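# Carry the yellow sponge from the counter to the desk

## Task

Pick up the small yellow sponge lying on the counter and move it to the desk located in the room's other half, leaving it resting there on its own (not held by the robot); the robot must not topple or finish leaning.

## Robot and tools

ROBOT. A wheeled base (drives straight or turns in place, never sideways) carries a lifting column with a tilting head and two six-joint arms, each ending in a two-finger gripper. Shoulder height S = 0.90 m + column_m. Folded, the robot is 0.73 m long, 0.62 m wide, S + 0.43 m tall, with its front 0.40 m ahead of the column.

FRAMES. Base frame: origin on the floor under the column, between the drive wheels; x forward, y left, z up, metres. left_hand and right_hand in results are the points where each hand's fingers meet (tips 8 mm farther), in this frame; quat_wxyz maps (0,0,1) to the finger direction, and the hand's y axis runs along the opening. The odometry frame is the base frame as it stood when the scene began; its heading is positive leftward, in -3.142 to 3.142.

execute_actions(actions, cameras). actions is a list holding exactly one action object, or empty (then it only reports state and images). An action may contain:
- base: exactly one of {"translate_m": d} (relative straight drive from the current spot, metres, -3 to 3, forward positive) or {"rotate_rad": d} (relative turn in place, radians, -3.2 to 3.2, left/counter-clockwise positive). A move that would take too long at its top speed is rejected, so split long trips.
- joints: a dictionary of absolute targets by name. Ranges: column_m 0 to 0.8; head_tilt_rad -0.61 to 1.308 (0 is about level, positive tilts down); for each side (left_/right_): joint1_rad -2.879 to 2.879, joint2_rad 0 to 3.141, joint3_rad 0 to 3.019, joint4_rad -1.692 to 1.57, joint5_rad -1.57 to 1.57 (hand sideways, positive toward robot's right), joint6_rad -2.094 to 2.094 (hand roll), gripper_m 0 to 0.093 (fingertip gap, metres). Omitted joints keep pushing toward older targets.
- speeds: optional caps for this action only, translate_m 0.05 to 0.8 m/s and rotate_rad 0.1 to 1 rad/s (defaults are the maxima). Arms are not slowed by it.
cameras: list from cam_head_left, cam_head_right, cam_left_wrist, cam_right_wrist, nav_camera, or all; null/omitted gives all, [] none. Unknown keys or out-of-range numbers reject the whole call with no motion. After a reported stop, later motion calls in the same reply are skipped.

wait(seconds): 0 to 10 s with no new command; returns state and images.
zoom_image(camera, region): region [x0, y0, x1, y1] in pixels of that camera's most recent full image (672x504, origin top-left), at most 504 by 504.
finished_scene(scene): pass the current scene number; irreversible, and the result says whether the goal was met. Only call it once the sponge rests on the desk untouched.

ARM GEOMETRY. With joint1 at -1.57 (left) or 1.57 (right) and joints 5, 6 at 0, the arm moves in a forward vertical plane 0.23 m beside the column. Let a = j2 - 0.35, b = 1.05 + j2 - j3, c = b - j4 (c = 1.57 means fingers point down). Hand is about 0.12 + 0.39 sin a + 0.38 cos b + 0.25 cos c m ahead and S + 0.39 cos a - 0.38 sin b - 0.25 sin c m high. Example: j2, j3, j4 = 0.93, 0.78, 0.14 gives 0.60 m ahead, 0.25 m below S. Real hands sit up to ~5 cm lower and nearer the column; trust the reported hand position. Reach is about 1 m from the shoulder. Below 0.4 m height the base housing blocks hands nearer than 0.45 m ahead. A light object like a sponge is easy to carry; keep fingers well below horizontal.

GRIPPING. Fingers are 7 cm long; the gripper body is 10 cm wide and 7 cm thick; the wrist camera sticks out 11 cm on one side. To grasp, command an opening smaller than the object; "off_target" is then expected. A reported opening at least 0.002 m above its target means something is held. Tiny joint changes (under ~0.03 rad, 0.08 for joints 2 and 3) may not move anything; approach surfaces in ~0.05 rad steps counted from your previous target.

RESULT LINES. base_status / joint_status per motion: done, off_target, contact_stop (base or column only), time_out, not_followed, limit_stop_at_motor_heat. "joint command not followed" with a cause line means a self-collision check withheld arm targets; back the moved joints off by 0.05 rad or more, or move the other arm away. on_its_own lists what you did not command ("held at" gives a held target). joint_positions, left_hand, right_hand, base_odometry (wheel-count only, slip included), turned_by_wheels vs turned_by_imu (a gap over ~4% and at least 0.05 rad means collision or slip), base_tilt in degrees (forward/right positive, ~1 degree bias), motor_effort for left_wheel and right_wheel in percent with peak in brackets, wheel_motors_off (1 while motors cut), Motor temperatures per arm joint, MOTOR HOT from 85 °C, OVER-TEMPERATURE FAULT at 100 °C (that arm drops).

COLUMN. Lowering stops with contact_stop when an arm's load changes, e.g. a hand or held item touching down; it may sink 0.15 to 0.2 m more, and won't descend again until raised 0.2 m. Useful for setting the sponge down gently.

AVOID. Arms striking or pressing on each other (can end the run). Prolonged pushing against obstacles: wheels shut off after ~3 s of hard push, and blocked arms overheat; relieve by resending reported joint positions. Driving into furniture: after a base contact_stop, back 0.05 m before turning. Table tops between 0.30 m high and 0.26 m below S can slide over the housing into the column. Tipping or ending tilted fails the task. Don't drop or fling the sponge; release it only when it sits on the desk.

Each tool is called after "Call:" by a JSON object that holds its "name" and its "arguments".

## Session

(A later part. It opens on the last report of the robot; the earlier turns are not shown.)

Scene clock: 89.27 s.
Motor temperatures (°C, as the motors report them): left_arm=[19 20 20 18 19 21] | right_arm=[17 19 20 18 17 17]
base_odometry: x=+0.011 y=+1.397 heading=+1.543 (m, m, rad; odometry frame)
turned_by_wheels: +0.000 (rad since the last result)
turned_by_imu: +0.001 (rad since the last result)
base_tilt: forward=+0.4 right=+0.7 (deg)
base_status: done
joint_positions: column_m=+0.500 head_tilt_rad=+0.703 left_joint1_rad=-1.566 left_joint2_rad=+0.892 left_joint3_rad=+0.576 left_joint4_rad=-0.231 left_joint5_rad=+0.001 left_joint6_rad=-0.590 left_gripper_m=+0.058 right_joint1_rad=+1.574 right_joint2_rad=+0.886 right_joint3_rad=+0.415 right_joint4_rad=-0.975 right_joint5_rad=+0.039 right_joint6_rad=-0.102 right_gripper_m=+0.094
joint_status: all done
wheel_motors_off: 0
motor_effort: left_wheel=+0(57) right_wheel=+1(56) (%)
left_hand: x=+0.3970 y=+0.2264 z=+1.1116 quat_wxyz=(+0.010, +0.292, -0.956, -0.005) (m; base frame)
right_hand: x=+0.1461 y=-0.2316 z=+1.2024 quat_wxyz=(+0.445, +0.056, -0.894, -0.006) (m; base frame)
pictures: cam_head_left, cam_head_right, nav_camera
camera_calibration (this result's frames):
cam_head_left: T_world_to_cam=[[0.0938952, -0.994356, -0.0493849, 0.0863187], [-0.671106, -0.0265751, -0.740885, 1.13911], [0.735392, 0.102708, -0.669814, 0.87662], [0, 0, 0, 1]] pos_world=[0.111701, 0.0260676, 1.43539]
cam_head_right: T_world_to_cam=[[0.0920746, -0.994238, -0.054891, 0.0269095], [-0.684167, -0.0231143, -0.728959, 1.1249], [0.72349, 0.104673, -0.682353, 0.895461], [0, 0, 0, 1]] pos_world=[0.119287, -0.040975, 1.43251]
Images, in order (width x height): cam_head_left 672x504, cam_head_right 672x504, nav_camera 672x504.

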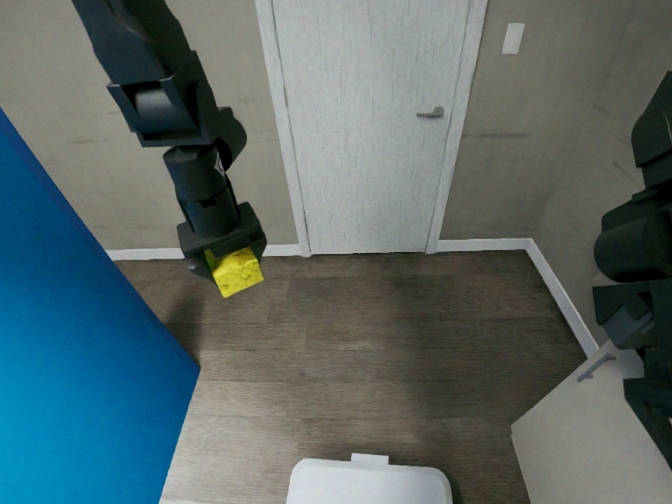

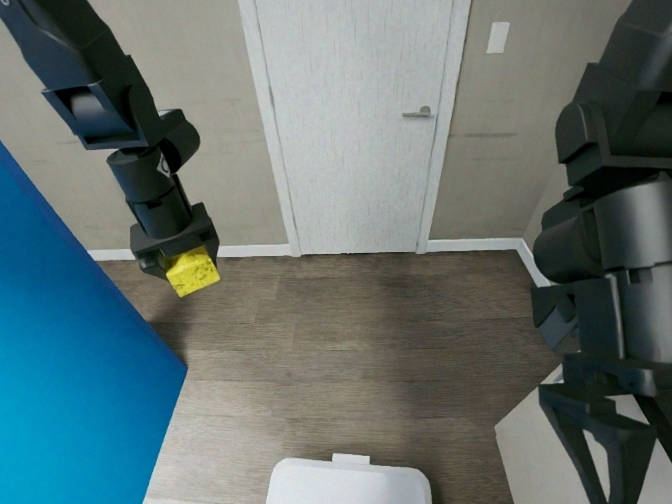

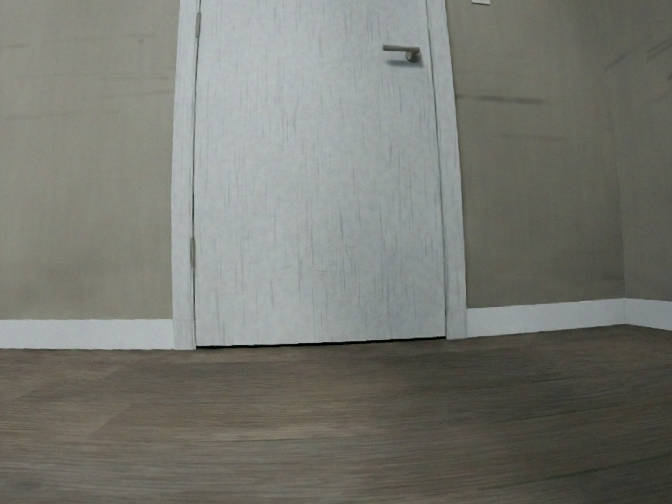

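Call:
{"name": "execute_actions", "arguments": {"actions": [{"base":{"translate_m":0.65}}], "cameras": []}}

Call:
{"name": "execute_actions", "arguments": {"actions": [{"base":{"rotate_rad":0.8},"joints":{"head_tilt_rad":0.9}}], "cameras": ["cam_head_left","cam_head_right","nav_camera"]}}

Scene clock: 99.00 s.
Motor temperatures (°C, as the motors report them): left_arm=[19 20 19 18 19 21] | right_arm=[17 19 20 18 17 17]
base_odometry: x=+0.030 y=+2.047 heading=+1.543 (m, m, rad; odometry frame)
turned_by_wheels: +0.000 (rad since the last result)
turned_by_imu: +0.001 (rad since the last result)
base_tilt: forward=+0.4 right=+0.6 (deg)
base_status: done
joint_positions: column_m=+0.500 head_tilt_rad=+0.703 left_joint1_rad=-1.566 left_joint2_rad=+0.889 left_joint3_rad=+0.579 left_joint4_rad=-0.230 left_joint5_rad=+0.001 left_joint6_rad=-0.590 left_gripper_m=+0.058 right_joint1_rad=+1.574 right_joint2_rad=+0.886 right_joint3_rad=+0.416 right_joint4_rad=-0.975 right_joint5_rad=+0.039 right_joint6_rad=-0.102 right_gripper_m=+0.094
joint_status: not commanded
wheel_motors_off: 0
motor_effort: left_wheel=+0(30) right_wheel=+1(39) (%)
left_hand: x=+0.3992 y=+0.2264 z=+1.1124 quat_wxyz=(+0.008, +0.292, -0.956, -0.004) (m; base frame)
right_hand: x=+0.1465 y=-0.2316 z=+1.2023 quat_wxyz=(+0.445, +0.056, -0.894, -0.006) (m; base frame)
pictures: none
No camera images: the call's "cameras" was empty. Leave "cameras" out to get every camera's image.

Scene clock: 101.27 s.
Motor temperatures (°C, as the motors report them): left_arm=[19 20 19 18 19 21] | right_arm=[17 19 20 18 17 17]
base_odometry: x=+0.030 y=+2.047 heading=+2.342 (m, m, rad; odometry frame)
turned_by_wheels: +0.799 (rad since the last result)
turned_by_imu: +0.806 (rad since the last result)
base_tilt: forward=+0.4 right=+0.6 (deg)
base_status: done
joint_positions: column_m=+0.500 head_tilt_rad=+0.901 left_joint1_rad=-1.566 left_joint2_rad=+0.889 left_joint3_rad=+0.579 left_joint4_rad=-0.230 left_joint5_rad=+0.001 left_joint6_rad=-0.590 left_gripper_m=+0.058 right_joint1_rad=+1.574 right_joint2_rad=+0.886 right_joint3_rad=+0.416 right_joint4_rad=-0.975 right_joint5_rad=+0.039 right_joint6_rad=-0.102 right_gripper_m=+0.094
joint_status: all done
wheel_motors_off: 0
motor_effort: left_wheel=-3(54) right_wheel=+4(45) (%)
left_hand: x=+0.3992 y=+0.2265 z=+1.1124 quat_wxyz=(+0.008, +0.292, -0.956, -0.004) (m; base frame)
right_hand: x=+0.1465 y=-0.2316 z=+1.2023 quat_wxyz=(+0.445, +0.056, -0.894, -0.006) (m; base frame)
pictures: cam_head_left, cam_head_right, nav_camera
camera_calibration (this result's frames):
cam_head_left: T_world_to_cam=[[0.082374, -0.994356, -0.0668559, 0.112856], [-0.803486, -0.0265751, -0.59473, 0.928553], [0.589597, 0.102708, -0.801141, 1.07905], [0, 0, 0, 1]] pos_world=[0.100576, 0.0260676, 1.42426]
cam_head_right: T_world_to_cam=[[0.0795079, -0.994238, -0.0718975, 0.0528085], [-0.813952, -0.0231143, -0.580472, 0.91075], [0.575466, 0.104673, -0.8111, 1.09417], [0, 0, 0, 1]] pos_world=[0.107449, -0.040975, 1.41994]
Images, in order (width x height): cam_head_left 672x504, cam_head_right 672x504, nav_camera 672x504.

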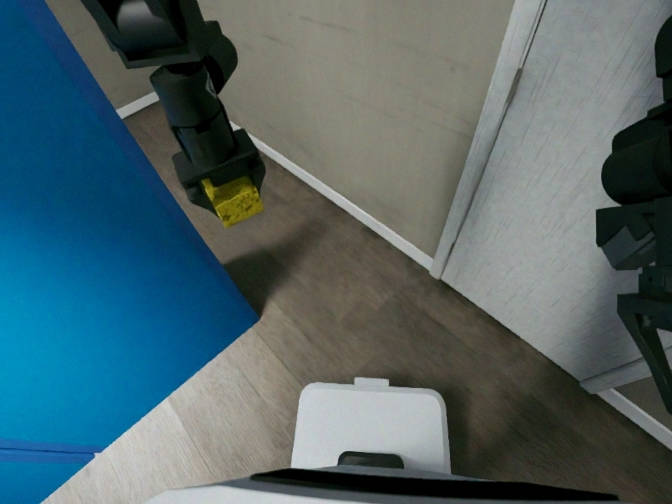

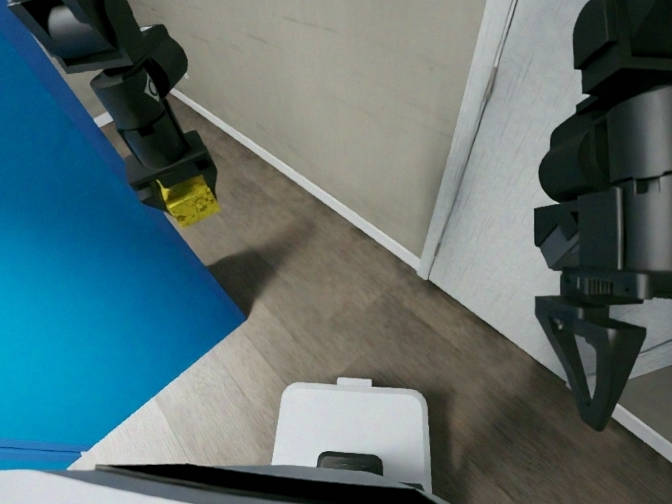

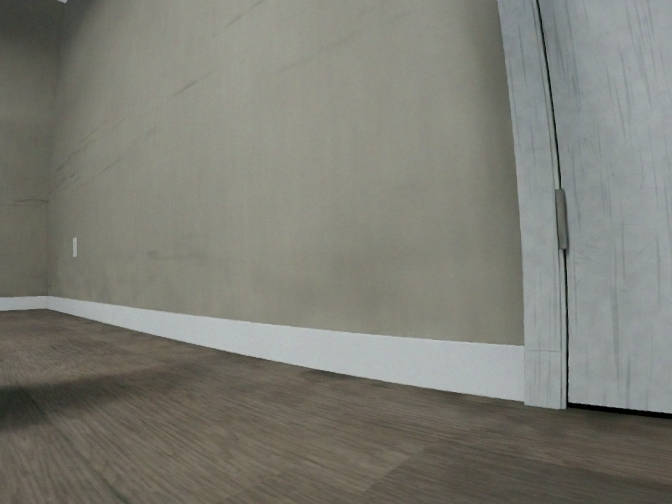

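Call:
{"name": "execute_actions", "arguments": {"actions": [{"base":{"translate_m":0.53},"speeds":{"translate_m":0.4}}], "cameras": []}}

Call:
{"name": "execute_actions", "arguments": {"actions": [{"base":{"rotate_rad":0.45}}], "cameras": ["cam_head_left","cam_head_right","nav_camera"]}}

Scene clock: 112.53 s.
Motor temperatures (°C, as the motors report them): left_arm=[19 20 19 18 19 21] | right_arm=[17 19 20 18 17 17]
base_odometry: x=-0.340 y=+2.427 heading=+2.342 (m, m, rad; odometry frame)
turned_by_wheels: +0.001 (rad since the last result)
turned_by_imu: +0.002 (rad since the last result)
base_tilt: forward=+0.3 right=+0.6 (deg)
base_status: done
joint_positions: column_m=+0.500 head_tilt_rad=+0.901 left_joint1_rad=-1.566 left_joint2_rad=+0.889 left_joint3_rad=+0.578 left_joint4_rad=-0.230 left_joint5_rad=+0.001 left_joint6_rad=-0.590 left_gripper_m=+0.058 right_joint1_rad=+1.574 right_joint2_rad=+0.886 right_joint3_rad=+0.414 right_joint4_rad=-0.975 right_joint5_rad=+0.039 right_joint6_rad=-0.102 right_gripper_m=+0.094
joint_status: not commanded
wheel_motors_off: 0
motor_effort: left_wheel=-1(47) right_wheel=+0(67) (%)
left_hand: x=+0.3986 y=+0.2265 z=+1.1124 quat_wxyz=(+0.008, +0.292, -0.956, -0.004) (m; base frame)
right_hand: x=+0.1453 y=-0.2316 z=+1.2027 quat_wxyz=(+0.446, +0.056, -0.893, -0.006) (m; base frame)
pictures: none
No camera images: the call's "cameras" was empty. Leave "cameras" out to get every camera's image.

Scene clock: 114.33 s.
Motor temperatures (°C, as the motors report them): left_arm=[19 20 19 18 19 21] | right_arm=[17 19 20 18 17 17]
base_odometry: x=-0.340 y=+2.427 heading=+2.791 (m, m, rad; odometry frame)
turned_by_wheels: +0.449 (rad since the last result)
turned_by_imu: +0.451 (rad since the last result)
base_tilt: forward=+0.4 right=+0.6 (deg)
base_status: done
joint_positions: column_m=+0.500 head_tilt_rad=+0.901 left_joint1_rad=-1.566 left_joint2_rad=+0.889 left_joint3_rad=+0.578 left_joint4_rad=-0.230 left_joint5_rad=+0.001 left_joint6_rad=-0.590 left_gripper_m=+0.058 right_joint1_rad=+1.574 right_joint2_rad=+0.886 right_joint3_rad=+0.414 right_joint4_rad=-0.975 right_joint5_rad=+0.039 right_joint6_rad=-0.102 right_gripper_m=+0.094
joint_status: not commanded
wheel_motors_off: 0
motor_effort: left_wheel=-3(52) right_wheel=+4(58) (%)
left_hand: x=+0.3986 y=+0.2265 z=+1.1124 quat_wxyz=(+0.008, +0.292, -0.956, -0.004) (m; base frame)
right_hand: x=+0.1453 y=-0.2316 z=+1.2027 quat_wxyz=(+0.446, +0.056, -0.893, -0.006) (m; base frame)
pictures: cam_head_left, cam_head_right, nav_camera
camera_calibration (this result's frames):
cam_head_left: T_world_to_cam=[[0.0823185, -0.994356, -0.0669242, 0.11296], [-0.803979, -0.0265751, -0.594063, 0.927587], [0.588932, 0.102708, -0.80163, 1.07981], [0, 0, 0, 1]] pos_world=[0.100524, 0.0260676, 1.42422]
cam_head_right: T_world_to_cam=[[0.0794483, -0.994238, -0.0719634, 0.0529095], [-0.814433, -0.0231143, -0.579797, 0.90977], [0.574793, 0.104673, -0.811577, 1.09492], [0, 0, 0, 1]] pos_world=[0.107394, -0.040975, 1.4199]
Images, in order (width x height): cam_head_left 672x504, cam_head_right 672x504, nav_camera 672x504.

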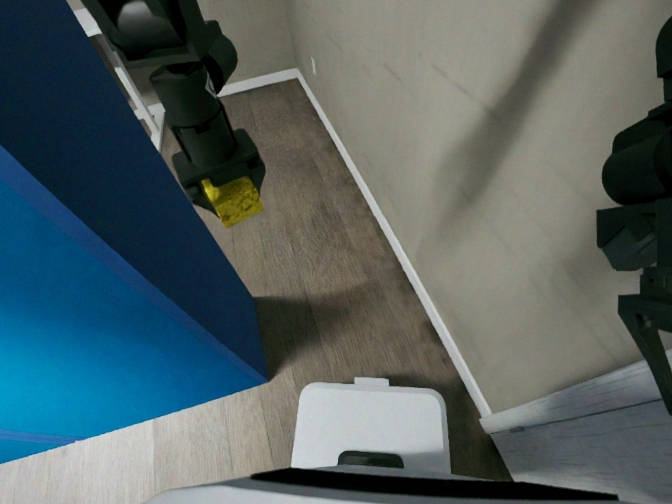

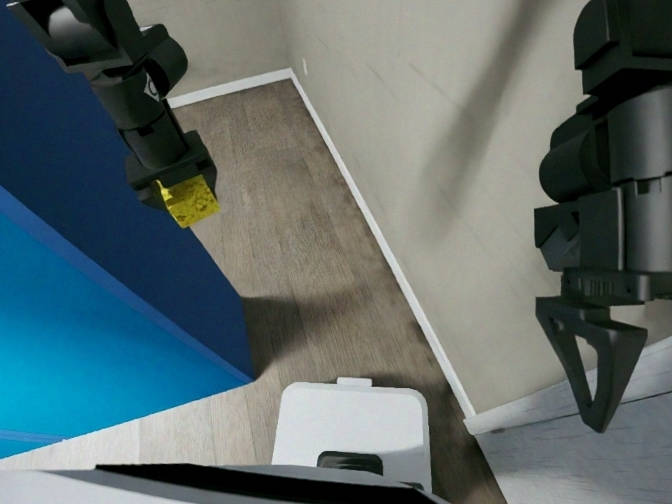

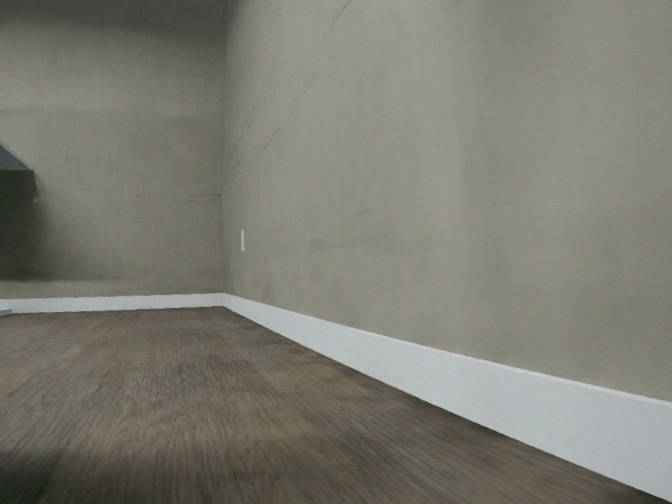

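Call:
{"name": "execute_actions", "arguments": {"actions": [{"base":{"translate_m":0.2},"speeds":{"translate_m":0.3}}], "cameras": []}}

Call:
{"name": "execute_actions", "arguments": {"actions": [{"base":{"rotate_rad":0.25}}], "cameras": ["cam_head_left","cam_head_right","nav_camera"]}}

Scene clock: 127.00 s.
Motor temperatures (°C, as the motors report them): left_arm=[19 20 19 18 19 21] | right_arm=[17 19 20 18 17 17]
base_odometry: x=-0.528 y=+2.496 heading=+2.792 (m, m, rad; odometry frame)
turned_by_wheels: +0.001 (rad since the last result)
turned_by_imu: +0.002 (rad since the last result)
base_tilt: forward=+0.4 right=+0.6 (deg)
base_status: done
joint_positions: column_m=+0.500 head_tilt_rad=+0.902 left_joint1_rad=-1.566 left_joint2_rad=+0.889 left_joint3_rad=+0.576 left_joint4_rad=-0.230 left_joint5_rad=+0.001 left_joint6_rad=-0.590 left_gripper_m=+0.058 right_joint1_rad=+1.574 right_joint2_rad=+0.886 right_joint3_rad=+0.414 right_joint4_rad=-0.975 right_joint5_rad=+0.039 right_joint6_rad=-0.102 right_gripper_m=+0.094
joint_status: not commanded
wheel_motors_off: 0
motor_effort: left_wheel=+1(48) right_wheel=-1(67) (%)
left_hand: x=+0.3978 y=+0.2265 z=+1.1124 quat_wxyz=(+0.009, +0.292, -0.956, -0.004) (m; base frame)
right_hand: x=+0.1453 y=-0.2316 z=+1.2027 quat_wxyz=(+0.446, +0.056, -0.893, -0.006) (m; base frame)
pictures: none
No camera images: the call's "cameras" was empty. Leave "cameras" out to get every camera's image.

Scene clock: 128.47 s.
Motor temperatures (°C, as the motors report them): left_arm=[19 20 19 18 19 21] | right_arm=[17 19 20 18 17 17]
base_odometry: x=-0.528 y=+2.496 heading=+3.041 (m, m, rad; odometry frame)
turned_by_wheels: +0.249 (rad since the last result)
turned_by_imu: +0.249 (rad since the last result)
base_tilt: forward=+0.4 right=+0.6 (deg)
base_status: done
joint_positions: column_m=+0.500 head_tilt_rad=+0.902 left_joint1_rad=-1.566 left_joint2_rad=+0.889 left_joint3_rad=+0.576 left_joint4_rad=-0.230 left_joint5_rad=+0.001 left_joint6_rad=-0.590 left_gripper_m=+0.058 right_joint1_rad=+1.574 right_joint2_rad=+0.886 right_joint3_rad=+0.414 right_joint4_rad=-0.975 right_joint5_rad=+0.039 right_joint6_rad=-0.102 right_gripper_m=+0.094
joint_status: not commanded
wheel_motors_off: 0
motor_effort: left_wheel=-1(53) right_wheel=+0(61) (%)
left_hand: x=+0.3978 y=+0.2265 z=+1.1124 quat_wxyz=(+0.009, +0.292, -0.956, -0.005) (m; base frame)
right_hand: x=+0.1453 y=-0.2316 z=+1.2027 quat_wxyz=(+0.446, +0.056, -0.893, -0.006) (m; base frame)
pictures: cam_head_left, cam_head_right, nav_camera
camera_calibration (this result's frames):
cam_head_left: T_world_to_cam=[[0.0823058, -0.994356, -0.0669398, 0.112984], [-0.804092, -0.0265751, -0.593911, 0.927366], [0.58878, 0.102708, -0.801741, 1.07999], [0, 0, 0, 1]] pos_world=[0.100513, 0.0260676, 1.42421]
cam_head_right: T_world_to_cam=[[0.0794346, -0.994238, -0.0719785, 0.0529326], [-0.814543, -0.0231143, -0.579643, 0.909546], [0.574639, 0.104673, -0.811686, 1.09508], [0, 0, 0, 1]] pos_world=[0.107381, -0.040975, 1.41989]
Images, in order (width x height): cam_head_left 672x504, cam_head_right 672x504, nav_camera 672x504.

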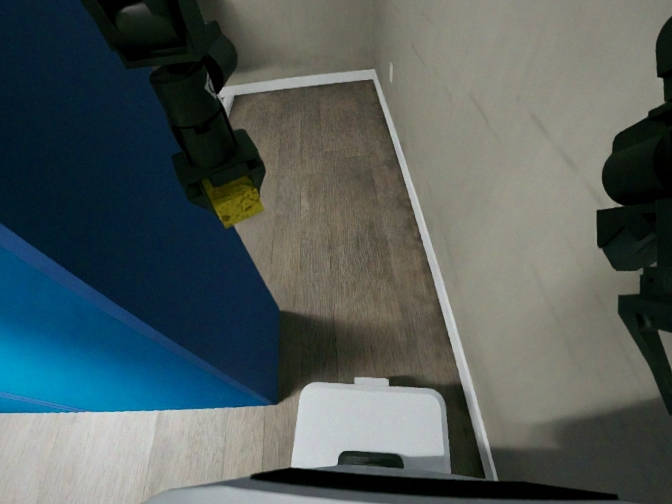

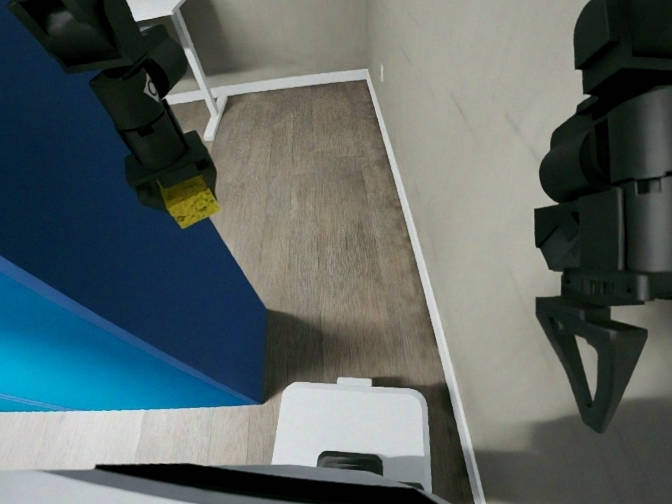

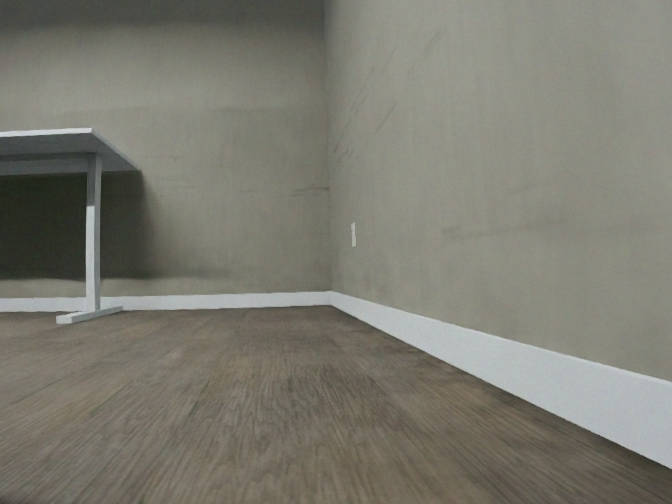

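Call:
{"name": "execute_actions", "arguments": {"actions": [{"base":{"translate_m":0.38},"speeds":{"translate_m":0.3}}], "cameras": []}}

Call:
{"name": "execute_actions", "arguments": {"actions": [{"base":{"rotate_rad":0.15},"joints":{"head_tilt_rad":0.75}}], "cameras": ["cam_head_left","cam_head_right","nav_camera"]}}

Scene clock: 138.70 s.
Motor temperatures (°C, as the motors report them): left_arm=[19 20 19 18 19 21] | right_arm=[17 19 20 18 17 17]
base_odometry: x=-0.906 y=+2.534 heading=+3.041 (m, m, rad; odometry frame)
turned_by_wheels: +0.000 (rad since the last result)
turned_by_imu: +0.002 (rad since the last result)
base_tilt: forward=+0.3 right=+0.6 (deg)
base_status: done
joint_positions: column_m=+0.500 head_tilt_rad=+0.902 left_joint1_rad=-1.566 left_joint2_rad=+0.888 left_joint3_rad=+0.577 left_joint4_rad=-0.230 left_joint5_rad=+0.001 left_joint6_rad=-0.590 left_gripper_m=+0.058 right_joint1_rad=+1.574 right_joint2_rad=+0.886 right_joint3_rad=+0.414 right_joint4_rad=-0.975 right_joint5_rad=+0.039 right_joint6_rad=-0.102 right_gripper_m=+0.094
joint_status: not commanded
wheel_motors_off: 0
motor_effort: left_wheel=+2(50) right_wheel=-1(57) (%)
left_hand: x=+0.3983 y=+0.2265 z=+1.1125 quat_wxyz=(+0.008, +0.292, -0.956, -0.004) (m; base frame)
right_hand: x=+0.1455 y=-0.2316 z=+1.2026 quat_wxyz=(+0.446, +0.056, -0.894, -0.006) (m; base frame)
pictures: none
No camera images: the call's "cameras" was empty. Leave "cameras" out to get every camera's image.

Scene clock: 139.87 s.
Motor temperatures (°C, as the motors report them): left_arm=[19 20 19 18 19 21] | right_arm=[17 19 20 18 17 17]
base_odometry: x=-0.906 y=+2.534 heading=-3.094 (m, m, rad; odometry frame)
turned_by_wheels: +0.148 (rad since the last result)
turned_by_imu: +0.148 (rad since the last result)
base_tilt: forward=+0.4 right=+0.6 (deg)
base_status: done
joint_positions: column_m=+0.500 head_tilt_rad=+0.766 left_joint1_rad=-1.566 left_joint2_rad=+0.888 left_joint3_rad=+0.577 left_joint4_rad=-0.230 left_joint5_rad=+0.001 left_joint6_rad=-0.590 left_gripper_m=+0.058 right_joint1_rad=+1.574 right_joint2_rad=+0.886 right_joint3_rad=+0.414 right_joint4_rad=-0.975 right_joint5_rad=+0.039 right_joint6_rad=-0.102 right_gripper_m=+0.094
joint_status: all done
wheel_motors_off: 0
motor_effort: left_wheel=-2(51) right_wheel=+0(61) (%)
left_hand: x=+0.3983 y=+0.2265 z=+1.1125 quat_wxyz=(+0.008, +0.292, -0.956, -0.004) (m; base frame)
right_hand: x=+0.1455 y=-0.2316 z=+1.2026 quat_wxyz=(+0.446, +0.056, -0.894, -0.006) (m; base frame)
pictures: cam_head_left, cam_head_right, nav_camera
camera_calibration (this result's frames):
cam_head_left: T_world_to_cam=[[0.090586, -0.994356, -0.055221, 0.0951563], [-0.716593, -0.0265751, -0.696985, 1.07615], [0.691584, 0.102708, -0.714956, 0.94589], [0, 0, 0, 1]] pos_world=[0.108382, 0.0260676, 1.43159]
cam_head_right: T_world_to_cam=[[0.088421, -0.994238, -0.060601, 0.035577], [-0.728874, -0.0231143, -0.684257, 1.06071], [0.678914, 0.104673, -0.726718, 0.963614], [0, 0, 0, 1]] pos_world=[0.11577, -0.040975, 1.42823]
Images, in order (width x height): cam_head_left 672x504, cam_head_right 672x504, nav_camera 672x504.

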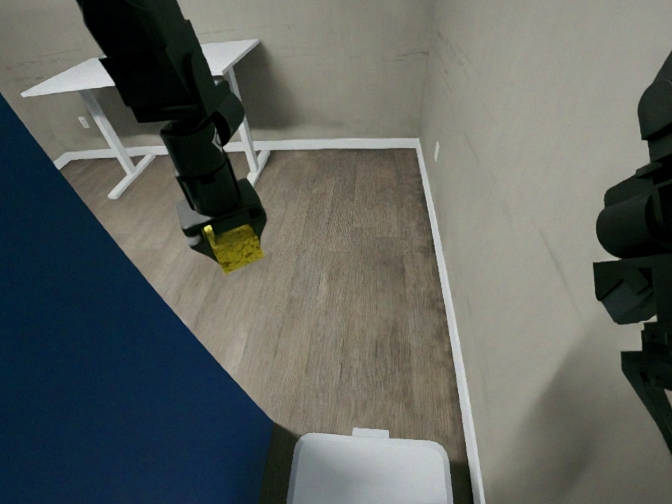

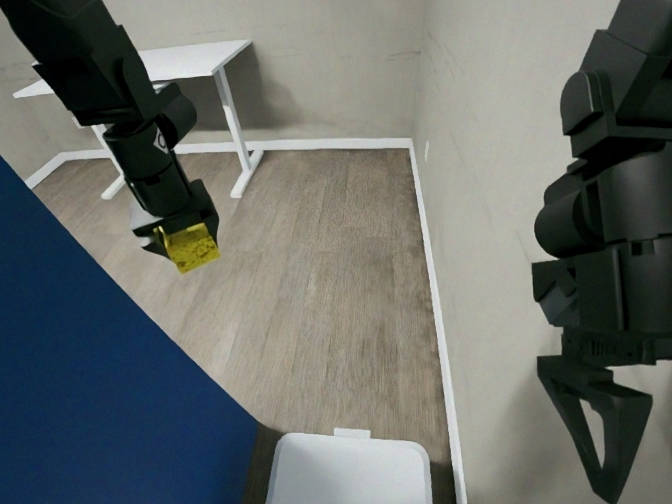

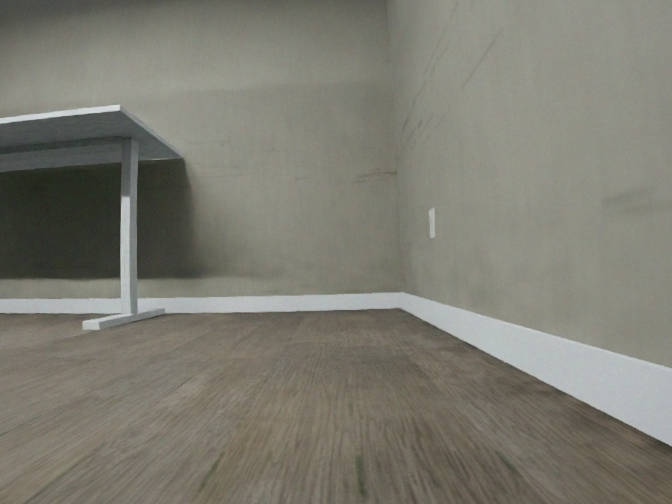

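Call:
{"name": "execute_actions", "arguments": {"actions": [{"base":{"translate_m":1.2},"speeds":{"translate_m":0.5},"joints":{"head_tilt_rad":0.6}}], "cameras": ["cam_head_left","cam_head_right","nav_camera"]}}

Scene clock: 151.53 s.
Motor temperatures (°C, as the motors report them): left_arm=[19 20 19 18 19 21] | right_arm=[17 19 20 18 17 17]
base_odometry: x=-2.105 y=+2.476 heading=-3.093 (m, m, rad; odometry frame)
turned_by_wheels: +0.001 (rad since the last result)
turned_by_imu: +0.002 (rad since the last result)
base_tilt: forward=+0.4 right=+0.6 (deg)
base_status: done
joint_positions: column_m=+0.500 head_tilt_rad=+0.617 left_joint1_rad=-1.566 left_joint2_rad=+0.888 left_joint3_rad=+0.577 left_joint4_rad=-0.230 left_joint5_rad=+0.001 left_joint6_rad=-0.590 left_gripper_m=+0.058 right_joint1_rad=+1.574 right_joint2_rad=+0.886 right_joint3_rad=+0.414 right_joint4_rad=-0.975 right_joint5_rad=+0.039 right_joint6_rad=-0.102 right_gripper_m=+0.094
joint_status: all done
wheel_motors_off: 0
motor_effort: left_wheel=+2(52) right_wheel=-1(50) (%)
left_hand: x=+0.3987 y=+0.2265 z=+1.1127 quat_wxyz=(+0.008, +0.292, -0.956, -0.004) (m; base frame)
right_hand: x=+0.1455 y=-0.2316 z=+1.2026 quat_wxyz=(+0.446, +0.056, -0.894, -0.006) (m; base frame)
pictures: cam_head_left, cam_head_right, nav_camera
camera_calibration (this result's frames):
cam_head_left: T_world_to_cam=[[0.0977932, -0.994356, -0.04113, 0.0738575], [-0.604928, -0.0265751, -0.795837, 1.21746], [0.790252, 0.102708, -0.604113, 0.776249], [0, 0, 0, 1]] pos_world=[0.115819, 0.0260676, 1.44088]
cam_head_right: T_world_to_cam=[[0.0964527, -0.994238, -0.0467722, 0.0146265], [-0.618966, -0.0231143, -0.785078, 1.20503], [0.779473, 0.104673, -0.617629, 0.796486], [0, 0, 0, 1]] pos_world=[0.123624, -0.040975, 1.43866]
Images, in order (width x height): cam_head_left 672x504, cam_head_right 672x504, nav_camera 672x504.

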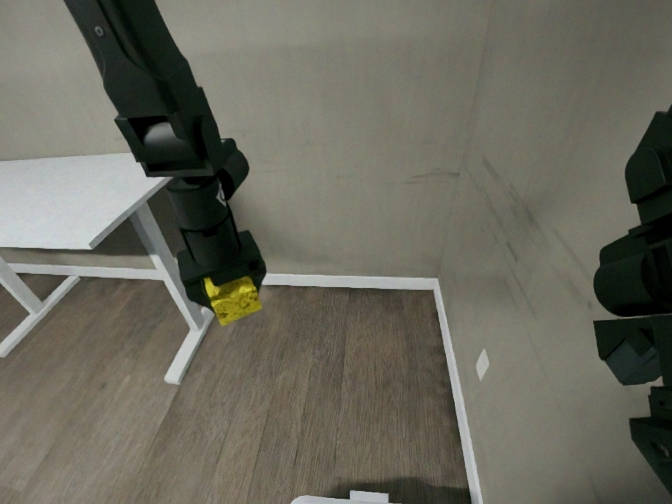

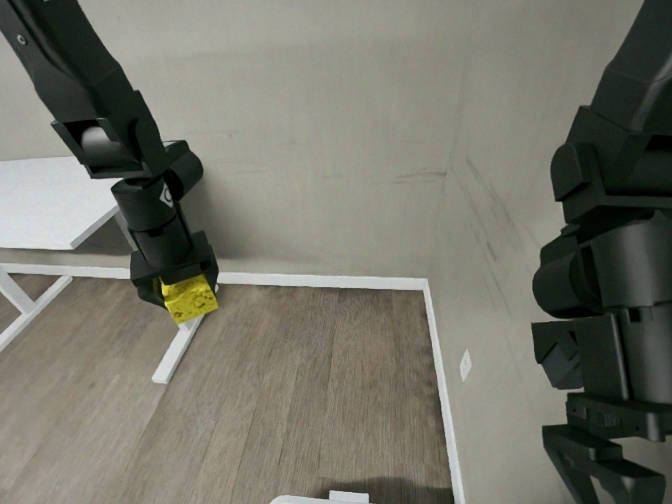

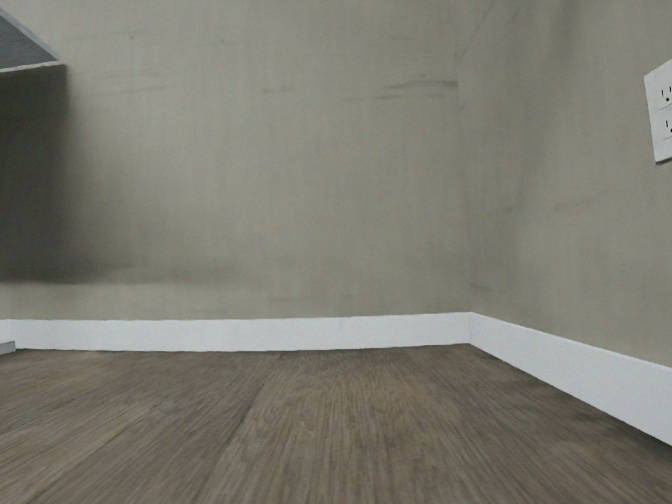

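Call:
{"name": "execute_actions", "arguments": {"actions": [{"base":{"rotate_rad":0.4},"speeds":{"rotate_rad":0.5}}], "cameras": []}}

Call:
{"name": "execute_actions", "arguments": {"actions": [{"base":{"translate_m":0.35}}], "cameras": []}}

Call:
{"name": "execute_actions", "arguments": {"actions": [{"base":{"rotate_rad":0.45},"joints":{"head_tilt_rad":0.8}}], "cameras": ["cam_head_left","nav_camera"]}}

Scene clock: 166.13 s.
Motor temperatures (°C, as the motors report them): left_arm=[19 20 19 18 19 21] | right_arm=[17 19 20 18 17 17]
base_odometry: x=-2.105 y=+2.476 heading=-2.694 (m, m, rad; odometry frame)
turned_by_wheels: +0.399 (rad since the last result)
turned_by_imu: +0.401 (rad since the last result)
base_tilt: forward=+0.4 right=+0.7 (deg)
base_status: done
joint_positions: column_m=+0.500 head_tilt_rad=+0.617 left_joint1_rad=-1.566 left_joint2_rad=+0.888 left_joint3_rad=+0.577 left_joint4_rad=-0.230 left_joint5_rad=+0.001 left_joint6_rad=-0.590 left_gripper_m=+0.058 right_joint1_rad=+1.574 right_joint2_rad=+0.886 right_joint3_rad=+0.414 right_joint4_rad=-0.975 right_joint5_rad=+0.039 right_joint6_rad=-0.102 right_gripper_m=+0.094
joint_status: not commanded
wheel_motors_off: 0
motor_effort: left_wheel=-3(51) right_wheel=+1(62) (%)
left_hand: x=+0.3987 y=+0.2264 z=+1.1127 quat_wxyz=(+0.008, +0.292, -0.956, -0.004) (m; base frame)
right_hand: x=+0.1455 y=-0.2316 z=+1.2026 quat_wxyz=(+0.446, +0.056, -0.894, -0.006) (m; base frame)
pictures: none
No camera images: the call's "cameras" was empty. Leave "cameras" out to get every camera's image.

Scene clock: 168.33 s.
Motor temperatures (°C, as the motors report them): left_arm=[19 20 19 18 19 21] | right_arm=[17 19 20 18 17 17]
base_odometry: x=-2.421 y=+2.325 heading=-2.693 (m, m, rad; odometry frame)
turned_by_wheels: +0.001 (rad since the last result)
turned_by_imu: +0.001 (rad since the last result)
base_tilt: forward=+0.4 right=+0.6 (deg)
base_status: done
joint_positions: column_m=+0.500 head_tilt_rad=+0.617 left_joint1_rad=-1.566 left_joint2_rad=+0.887 left_joint3_rad=+0.580 left_joint4_rad=-0.230 left_joint5_rad=+0.001 left_joint6_rad=-0.590 left_gripper_m=+0.058 right_joint1_rad=+1.574 right_joint2_rad=+0.886 right_joint3_rad=+0.416 right_joint4_rad=-0.975 right_joint5_rad=+0.039 right_joint6_rad=-0.102 right_gripper_m=+0.094
joint_status: not commanded
wheel_motors_off: 0
motor_effort: left_wheel=+3(47) right_wheel=-1(65) (%)
left_hand: x=+0.4009 y=+0.2264 z=+1.1132 quat_wxyz=(+0.006, +0.292, -0.956, -0.004) (m; base frame)
right_hand: x=+0.1465 y=-0.2316 z=+1.2023 quat_wxyz=(+0.445, +0.056, -0.894, -0.006) (m; base frame)
pictures: none
No camera images: the call's "cameras" was empty. Leave "cameras" out to get every camera's image.

Scene clock: 170.13 s.
Motor temperatures (°C, as the motors report them): left_arm=[19 20 19 18 19 21] | right_arm=[17 19 20 18 17 17]
base_odometry: x=-2.421 y=+2.325 heading=-2.244 (m, m, rad; odometry frame)
turned_by_wheels: +0.449 (rad since the last result)
turned_by_imu: +0.451 (rad since the last result)
base_tilt: forward=+0.4 right=+0.6 (deg)
base_status: done
joint_positions: column_m=+0.500 head_tilt_rad=+0.802 left_joint1_rad=-1.566 left_joint2_rad=+0.887 left_joint3_rad=+0.580 left_joint4_rad=-0.230 left_joint5_rad=+0.001 left_joint6_rad=-0.590 left_gripper_m=+0.058 right_joint1_rad=+1.574 right_joint2_rad=+0.886 right_joint3_rad=+0.416 right_joint4_rad=-0.975 right_joint5_rad=+0.039 right_joint6_rad=-0.102 right_gripper_m=+0.094
joint_status: all done
wheel_motors_off: 0
motor_effort: left_wheel=-3(52) right_wheel=+5(62) (%)
left_hand: x=+0.4009 y=+0.2264 z=+1.1132 quat_wxyz=(+0.006, +0.292, -0.956, -0.004) (m; base frame)
right_hand: x=+0.1465 y=-0.2316 z=+1.2023 quat_wxyz=(+0.445, +0.056, -0.894, -0.006) (m; base frame)
pictures: cam_head_left, nav_camera
camera_calibration (this result's frames):
cam_head_left: T_world_to_cam=[[0.0885808, -0.994356, -0.0583834, 0.0999557], [-0.740744, -0.0265751, -0.671262, 1.03914], [0.665922, 0.102708, -0.738917, 0.982777], [0, 0, 0, 1]] pos_world=[0.106427, 0.0260676, 1.42956]
Images, in order (width x height): cam_head_left 672x504, nav_camera 672x504.

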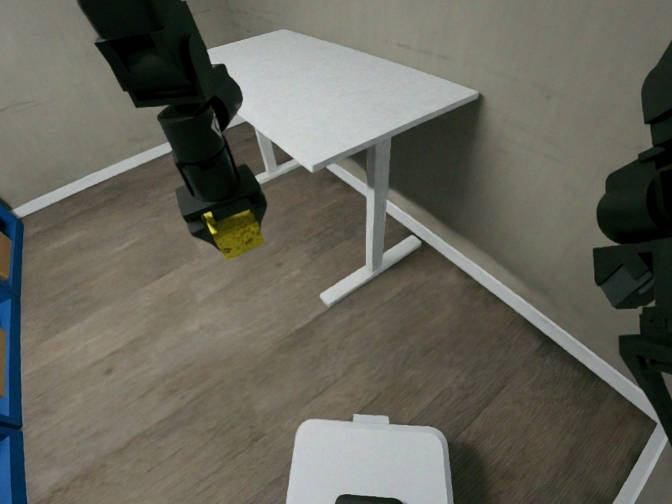

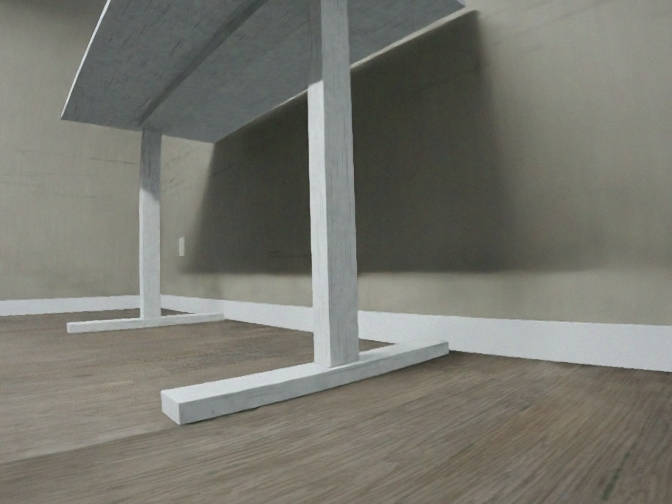

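Call:
{"name": "execute_actions", "arguments": {"actions": [{"base":{"translate_m":0.4},"speeds":{"translate_m":0.3},"joints":{"left_joint2_rad":1.25,"left_joint3_rad":2.05,"left_joint4_rad":-1.32,"column_m":0.4}}], "cameras": ["cam_head_left","cam_left_wrist","nav_camera"]}}

Scene clock: 181.87 s.
Motor temperatures (°C, as the motors report them): left_arm=[19 20 20 18 19 21] | right_arm=[17 19 20 18 17 17]
base_odometry: x=-2.670 y=+2.012 heading=-2.244 (m, m, rad; odometry frame)
turned_by_wheels: +0.001 (rad since the last result)
turned_by_imu: +0.002 (rad since the last result)
base_tilt: forward=+0.3 right=+0.5 (deg)
base_status: done
joint_positions: column_m=+0.400 head_tilt_rad=+0.802 left_joint1_rad=-1.566 left_joint2_rad=+1.239 left_joint3_rad=+2.017 left_joint4_rad=-1.308 left_joint5_rad=+0.001 left_joint6_rad=-0.590 left_gripper_m=+0.058 right_joint1_rad=+1.574 right_joint2_rad=+0.886 right_joint3_rad=+0.414 right_joint4_rad=-0.975 right_joint5_rad=+0.039 right_joint6_rad=-0.102 right_gripper_m=+0.094
joint_status: all done
wheel_motors_off: 0
motor_effort: left_wheel=-1(49) right_wheel=+0(65) (%)
left_hand: x=+0.7901 y=+0.2265 z=+1.1959 quat_wxyz=(+0.003, +0.292, -0.956, -0.003) (m; base frame)
right_hand: x=+0.1455 y=-0.2316 z=+1.1027 quat_wxyz=(+0.446, +0.056, -0.894, -0.006) (m; base frame)
pictures: cam_head_left, cam_left_wrist, nav_camera
camera_calibration (this result's frames):
cam_head_left: T_world_to_cam=[[0.0885421, -0.994356, -0.0584421, 0.0942056], [-0.741188, -0.0265751, -0.670771, 0.971409], [0.665432, 0.102708, -0.739359, 0.909584], [0, 0, 0, 1]] pos_world=[0.10639, 0.0260676, 1.32961]
cam_left_wrist: T_world_to_cam=[[0.561817, -0.827191, -0.0107506, -0.243781], [-0.65968, -0.455812, 0.597543, -0.0859968], [-0.499183, -0.328618, -0.801765, 1.55225], [0, 0, 0, 1]] pos_world=[0.855087, 0.269245, 1.29331]
Images, in order (width x height): cam_head_left 672x504, cam_left_wrist 672x504, nav_camera 672x504.

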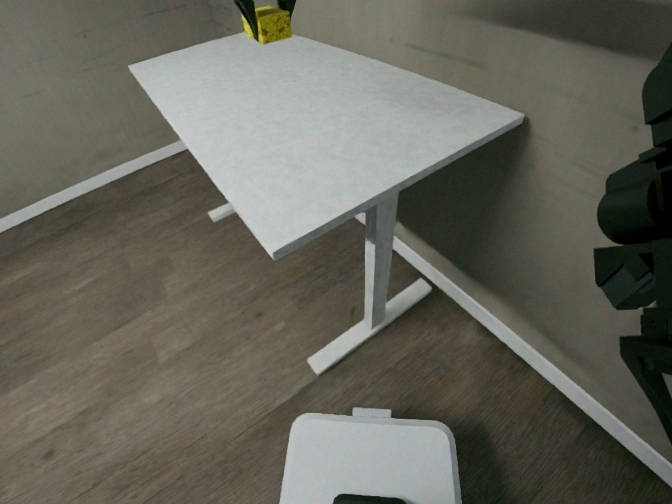

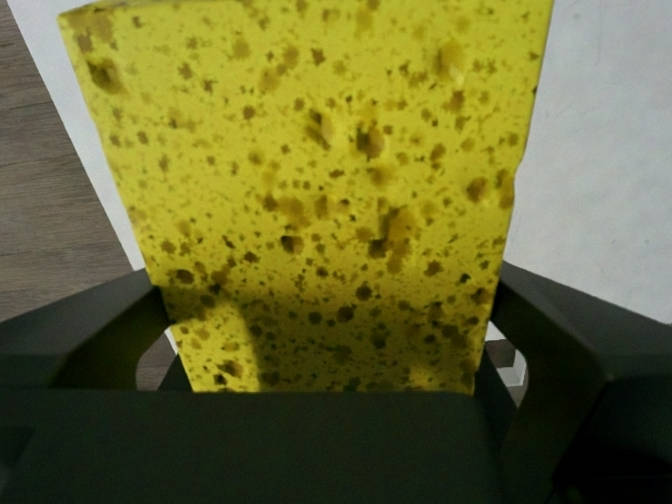

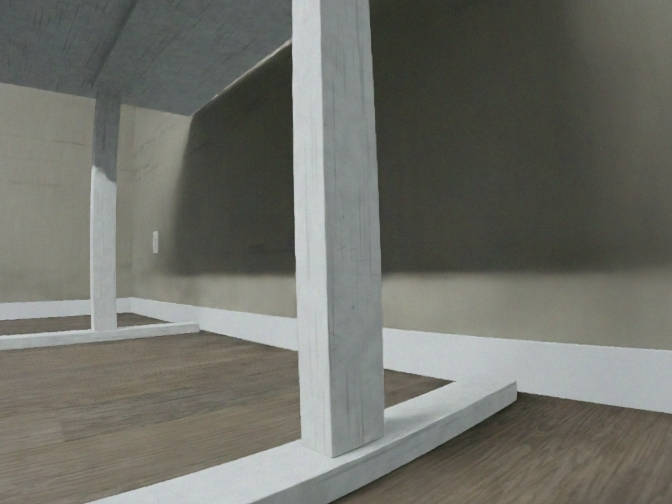

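Call:
{"name": "execute_actions", "arguments": {"actions": [{"base":{"rotate_rad":-0.13},"speeds":{"rotate_rad":0.3},"joints":{"column_m":0.24}}], "cameras": ["cam_head_left","cam_left_wrist"]}}

Scene clock: 192.43 s.
Motor temperatures (°C, as the motors report them): left_arm=[19 21 21 18 19 21] | right_arm=[17 19 20 18 17 17]
base_odometry: x=-2.670 y=+2.012 heading=-2.372 (m, m, rad; odometry frame)
turned_by_wheels: -0.128 (rad since the last result)
turned_by_imu: -0.128 (rad since the last result)
base_tilt: forward=+0.4 right=+0.6 (deg)
base_status: done
joint_positions: column_m=+0.240 head_tilt_rad=+0.802 left_joint1_rad=-1.568 left_joint2_rad=+1.239 left_joint3_rad=+2.017 left_joint4_rad=-1.308 left_joint5_rad=+0.000 left_joint6_rad=-0.590 left_gripper_m=+0.058 right_joint1_rad=+1.574 right_joint2_rad=+0.886 right_joint3_rad=+0.414 right_joint4_rad=-0.975 right_joint5_rad=+0.039 right_joint6_rad=-0.102 right_gripper_m=+0.094
joint_status: all done
wheel_motors_off: 0
motor_effort: left_wheel=+1(38) right_wheel=-2(57) (%)
left_hand: x=+0.7900 y=+0.2258 z=+1.0359 quat_wxyz=(+0.003, +0.291, -0.957, -0.002) (m; base frame)
right_hand: x=+0.1455 y=-0.2316 z=+0.9427 quat_wxyz=(+0.446, +0.056, -0.894, -0.006) (m; base frame)
pictures: cam_head_left, cam_left_wrist
camera_calibration (this result's frames):
cam_head_left: T_world_to_cam=[[0.0885421, -0.994356, -0.0584421, 0.0848551], [-0.741188, -0.0265751, -0.670771, 0.864088], [0.665432, 0.102708, -0.739359, 0.791289], [0, 0, 0, 1]] pos_world=[0.10639, 0.0260676, 1.16961]
cam_left_wrist: T_world_to_cam=[[0.561023, -0.827741, -0.00991335, -0.246216], [-0.659886, -0.454422, 0.598374, 0.00817701], [-0.499803, -0.32916, -0.801156, 1.42365], [0, 0, 0, 1]] pos_world=[0.855072, 0.26852, 1.13323]
Images, in order (width x height): cam_head_left 672x504, cam_left_wrist 672x504.

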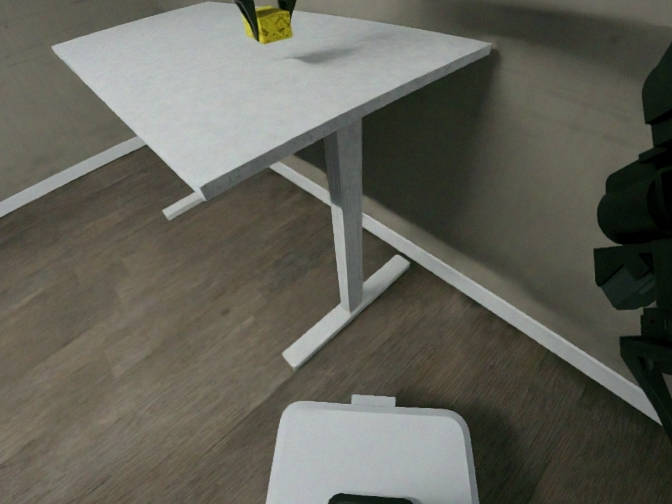

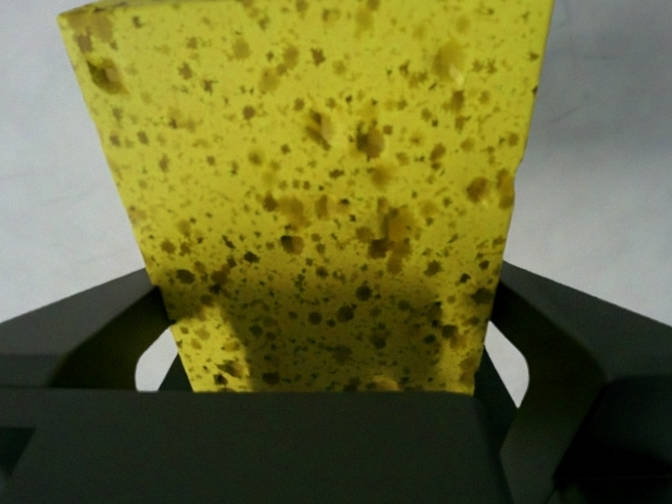

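Well over the desk. Lower.

Call:
{"name": "execute_actions", "arguments": {"actions": [{"joints":{"column_m":0.17}}], "cameras": ["cam_head_left"]}}

Scene clock: 199.20 s.
Motor temperatures (°C, as the motors report them): left_arm=[19 21 22 18 19 21] | right_arm=[17 19 20 18 17 17]
base_odometry: x=-2.670 y=+2.012 heading=-2.372 (m, m, rad; odometry frame)
turned_by_wheels: +0.000 (rad since the last result)
turned_by_imu: +0.001 (rad since the last result)
base_tilt: forward=+0.3 right=+0.6 (deg)
base_status: not commanded
joint_positions: column_m=+0.170 head_tilt_rad=+0.802 left_joint1_rad=-1.568 left_joint2_rad=+1.235 left_joint3_rad=+2.018 left_joint4_rad=-1.312 left_joint5_rad=+0.000 left_joint6_rad=-0.590 left_gripper_m=+0.058 right_joint1_rad=+1.574 right_joint2_rad=+0.886 right_joint3_rad=+0.414 right_joint4_rad=-0.975 right_joint5_rad=+0.039 right_joint6_rad=-0.102 right_gripper_m=+0.094
joint_status: all done
wheel_motors_off: 0
motor_effort: left_wheel=+4(2) right_wheel=-3(4) (%)
left_hand: x=+0.7899 y=+0.2257 z=+0.9689 quat_wxyz=(+0.003, +0.291, -0.957, -0.002) (m; base frame)
right_hand: x=+0.1455 y=-0.2316 z=+0.8727 quat_wxyz=(+0.446, +0.056, -0.894, -0.006) (m; base frame)
pictures: cam_head_left
camera_calibration (this result's frames):
cam_head_left: T_world_to_cam=[[0.0885421, -0.994356, -0.0584421, 0.0807644], [-0.741189, -0.0265751, -0.670771, 0.817137], [0.665432, 0.102708, -0.739359, 0.739538], [0, 0, 0, 1]] pos_world=[0.10639, 0.0260676, 1.09962]
Images, in order (width x height): cam_head_left 672x504.

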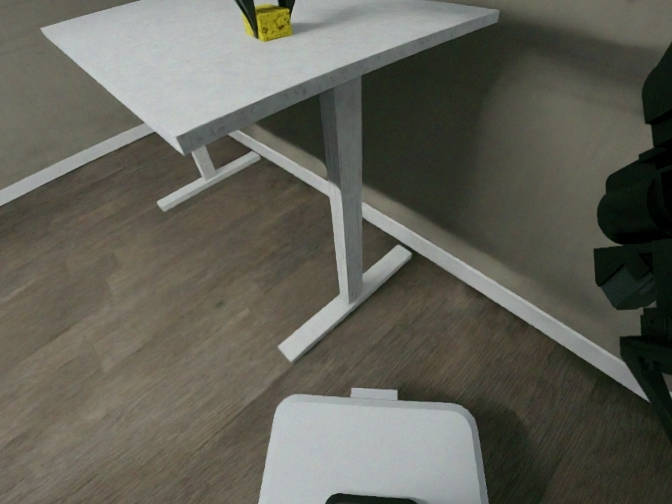

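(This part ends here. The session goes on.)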